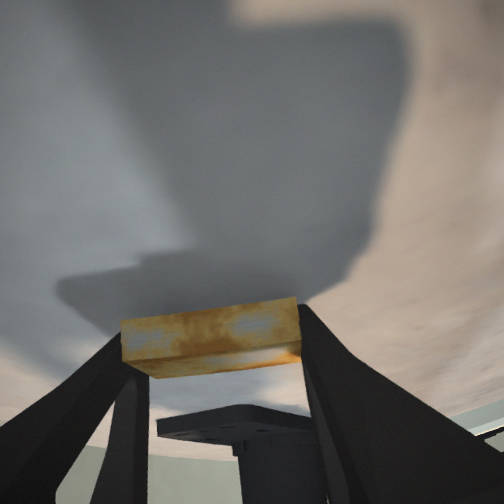

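Request:
execute_actions:
  actions:
    - {"rows": [[-0.3,1.4,1.477,-1.208,-0.008,-1.072,1,1.151,1.916,1.148,-1.208,0.008,0.005,-0.092],[-0.3,1.4,1.477,-1.208,-0.008,-1.072,1,1.151,1.918,1.148,-1.208,0.008,0.005,-0.092],[-0.3,1.4,1.477,-1.208,-0.008,-1.072,1,1.151,1.920,1.148,-1.208,0.008,0.005,-0.092],[-0.3,1.4,1.477,-1.208,-0.008,-1.072,1,1.151,1.922,1.148,-1.208,0.008,0.005,-0.092],[-0.3,1.4,1.477,-1.208,-0.008,-1.072,1,1.151,1.924,1.148,-1.208,0.008,0.005,-0.092],[-0.3,1.4,1.477,-1.208,-0.008,-1.072,1,1.151,1.926,1.148,-1.208,0.008,0.005,-0.092],[-0.3,1.4,1.477,-1.208,-0.008,-1.072,1,1.151,1.928,1.148,-1.208,0.008,0.005,-0.092],[-0.3,1.4,1.477,-1.208,-0.008,-1.072,1,1.151,1.930,1.148,-1.208,0.008,0.005,-0.092]], "steps": 13}

Scene clock: 508.70 s of 4800.00 s.
left_arm: end_effector_position=(+0.2806, +0.3203, +0.2170) grip_measured=+1.000 end_effector_quat_wxyz=(+0.166, -0.460, +0.865, -0.109) | right_arm: end_effector_position=(+0.0626, -0.1259, +0.0075) grip_measured=-0.068 end_effector_quat_wxyz=(-0.183, -0.541, +0.812, -0.119)
Joint positions: left_arm=[-0.307  1.424  1.449 -1.196 -0.003 -1.077  0.094] | right_arm=[ 1.143  1.924  1.122 -1.21  -0.005 -0.001  0.044]
Joint velocities: left_arm=[ 0.017  0.002  0.007 -0.037  0.007 -0.007  0.   ] | right_arm=[-0.022  0.002  0.012 -0.022  0.066  0.007 -0.003]
Joint torques (N m, as the arm reports them, + toward a larger angle): left_arm=[ 0.72 -6.01  8.64  1.01 -0.07  0.06] | right_arm=[ 0.7  -7.87  5.85 -0.44  0.14  0.07]
Steps of this call (steps 1 to 15: the robot went on to your last target; steps 16 to 90: nothing new was sent; then 14.20 s passed at rest; steps 91 to 103: all 13 steps of this action). Readings (joint positions):
91: left_arm=[-0.307 1.424 1.449 -1.196 -0.003 -1.077] | right_arm=[1.143 1.910 1.121 -1.209 -0.006 -0.002]
92: left_arm=[-0.307 1.424 1.449 -1.196 -0.003 -1.077] | right_arm=[1.143 1.910 1.121 -1.209 -0.006 -0.002]
94: left_arm=[-0.307 1.424 1.449 -1.196 -0.003 -1.077] | right_arm=[1.143 1.911 1.121 -1.209 -0.006 -0.002]
98: left_arm=[-0.307 1.424 1.449 -1.196 -0.003 -1.077] | right_arm=[1.143 1.921 1.121 -1.209 -0.006 -0.002]
103: the state above
camera_calibration (this result's frames):
cam_left_wrist: T_world_to_cam=[[0.789901, -0.52526, 0.316479, -0.113717], [-0.611227, -0.71609, 0.33707, 0.376233], [0.0495785, -0.459692, -0.886693, 0.430957], [0, 0, 0, 1]] pos_world=[0.298423, 0.407794, 0.291299]
cam_right_wrist: T_world_to_cam=[[0.876357, -0.471516, 0.0983398, -0.125917], [-0.322029, -0.421745, 0.847602, -0.00959976], [-0.358183, -0.77447, -0.521441, 0.0335675], [0, 0, 0, 1]] pos_world=[0.11928, -0.0374235, 0.0380229]

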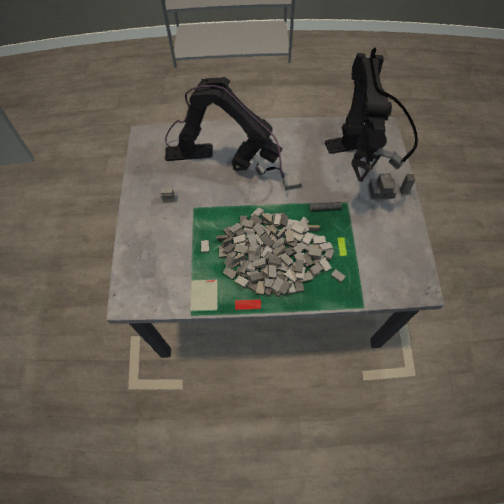

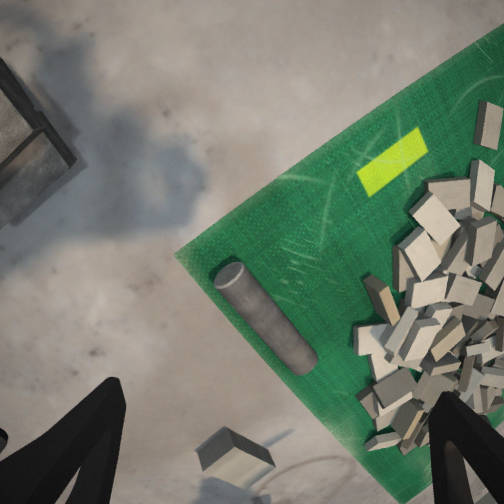

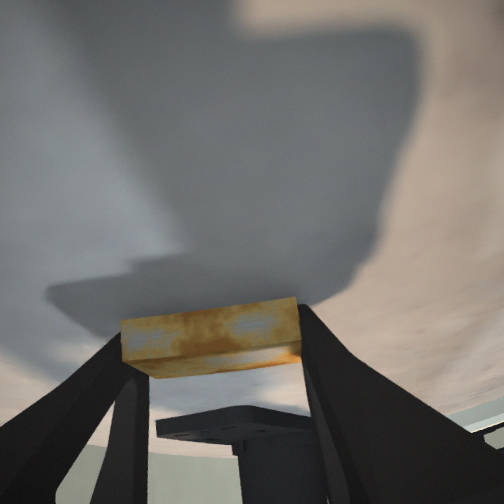

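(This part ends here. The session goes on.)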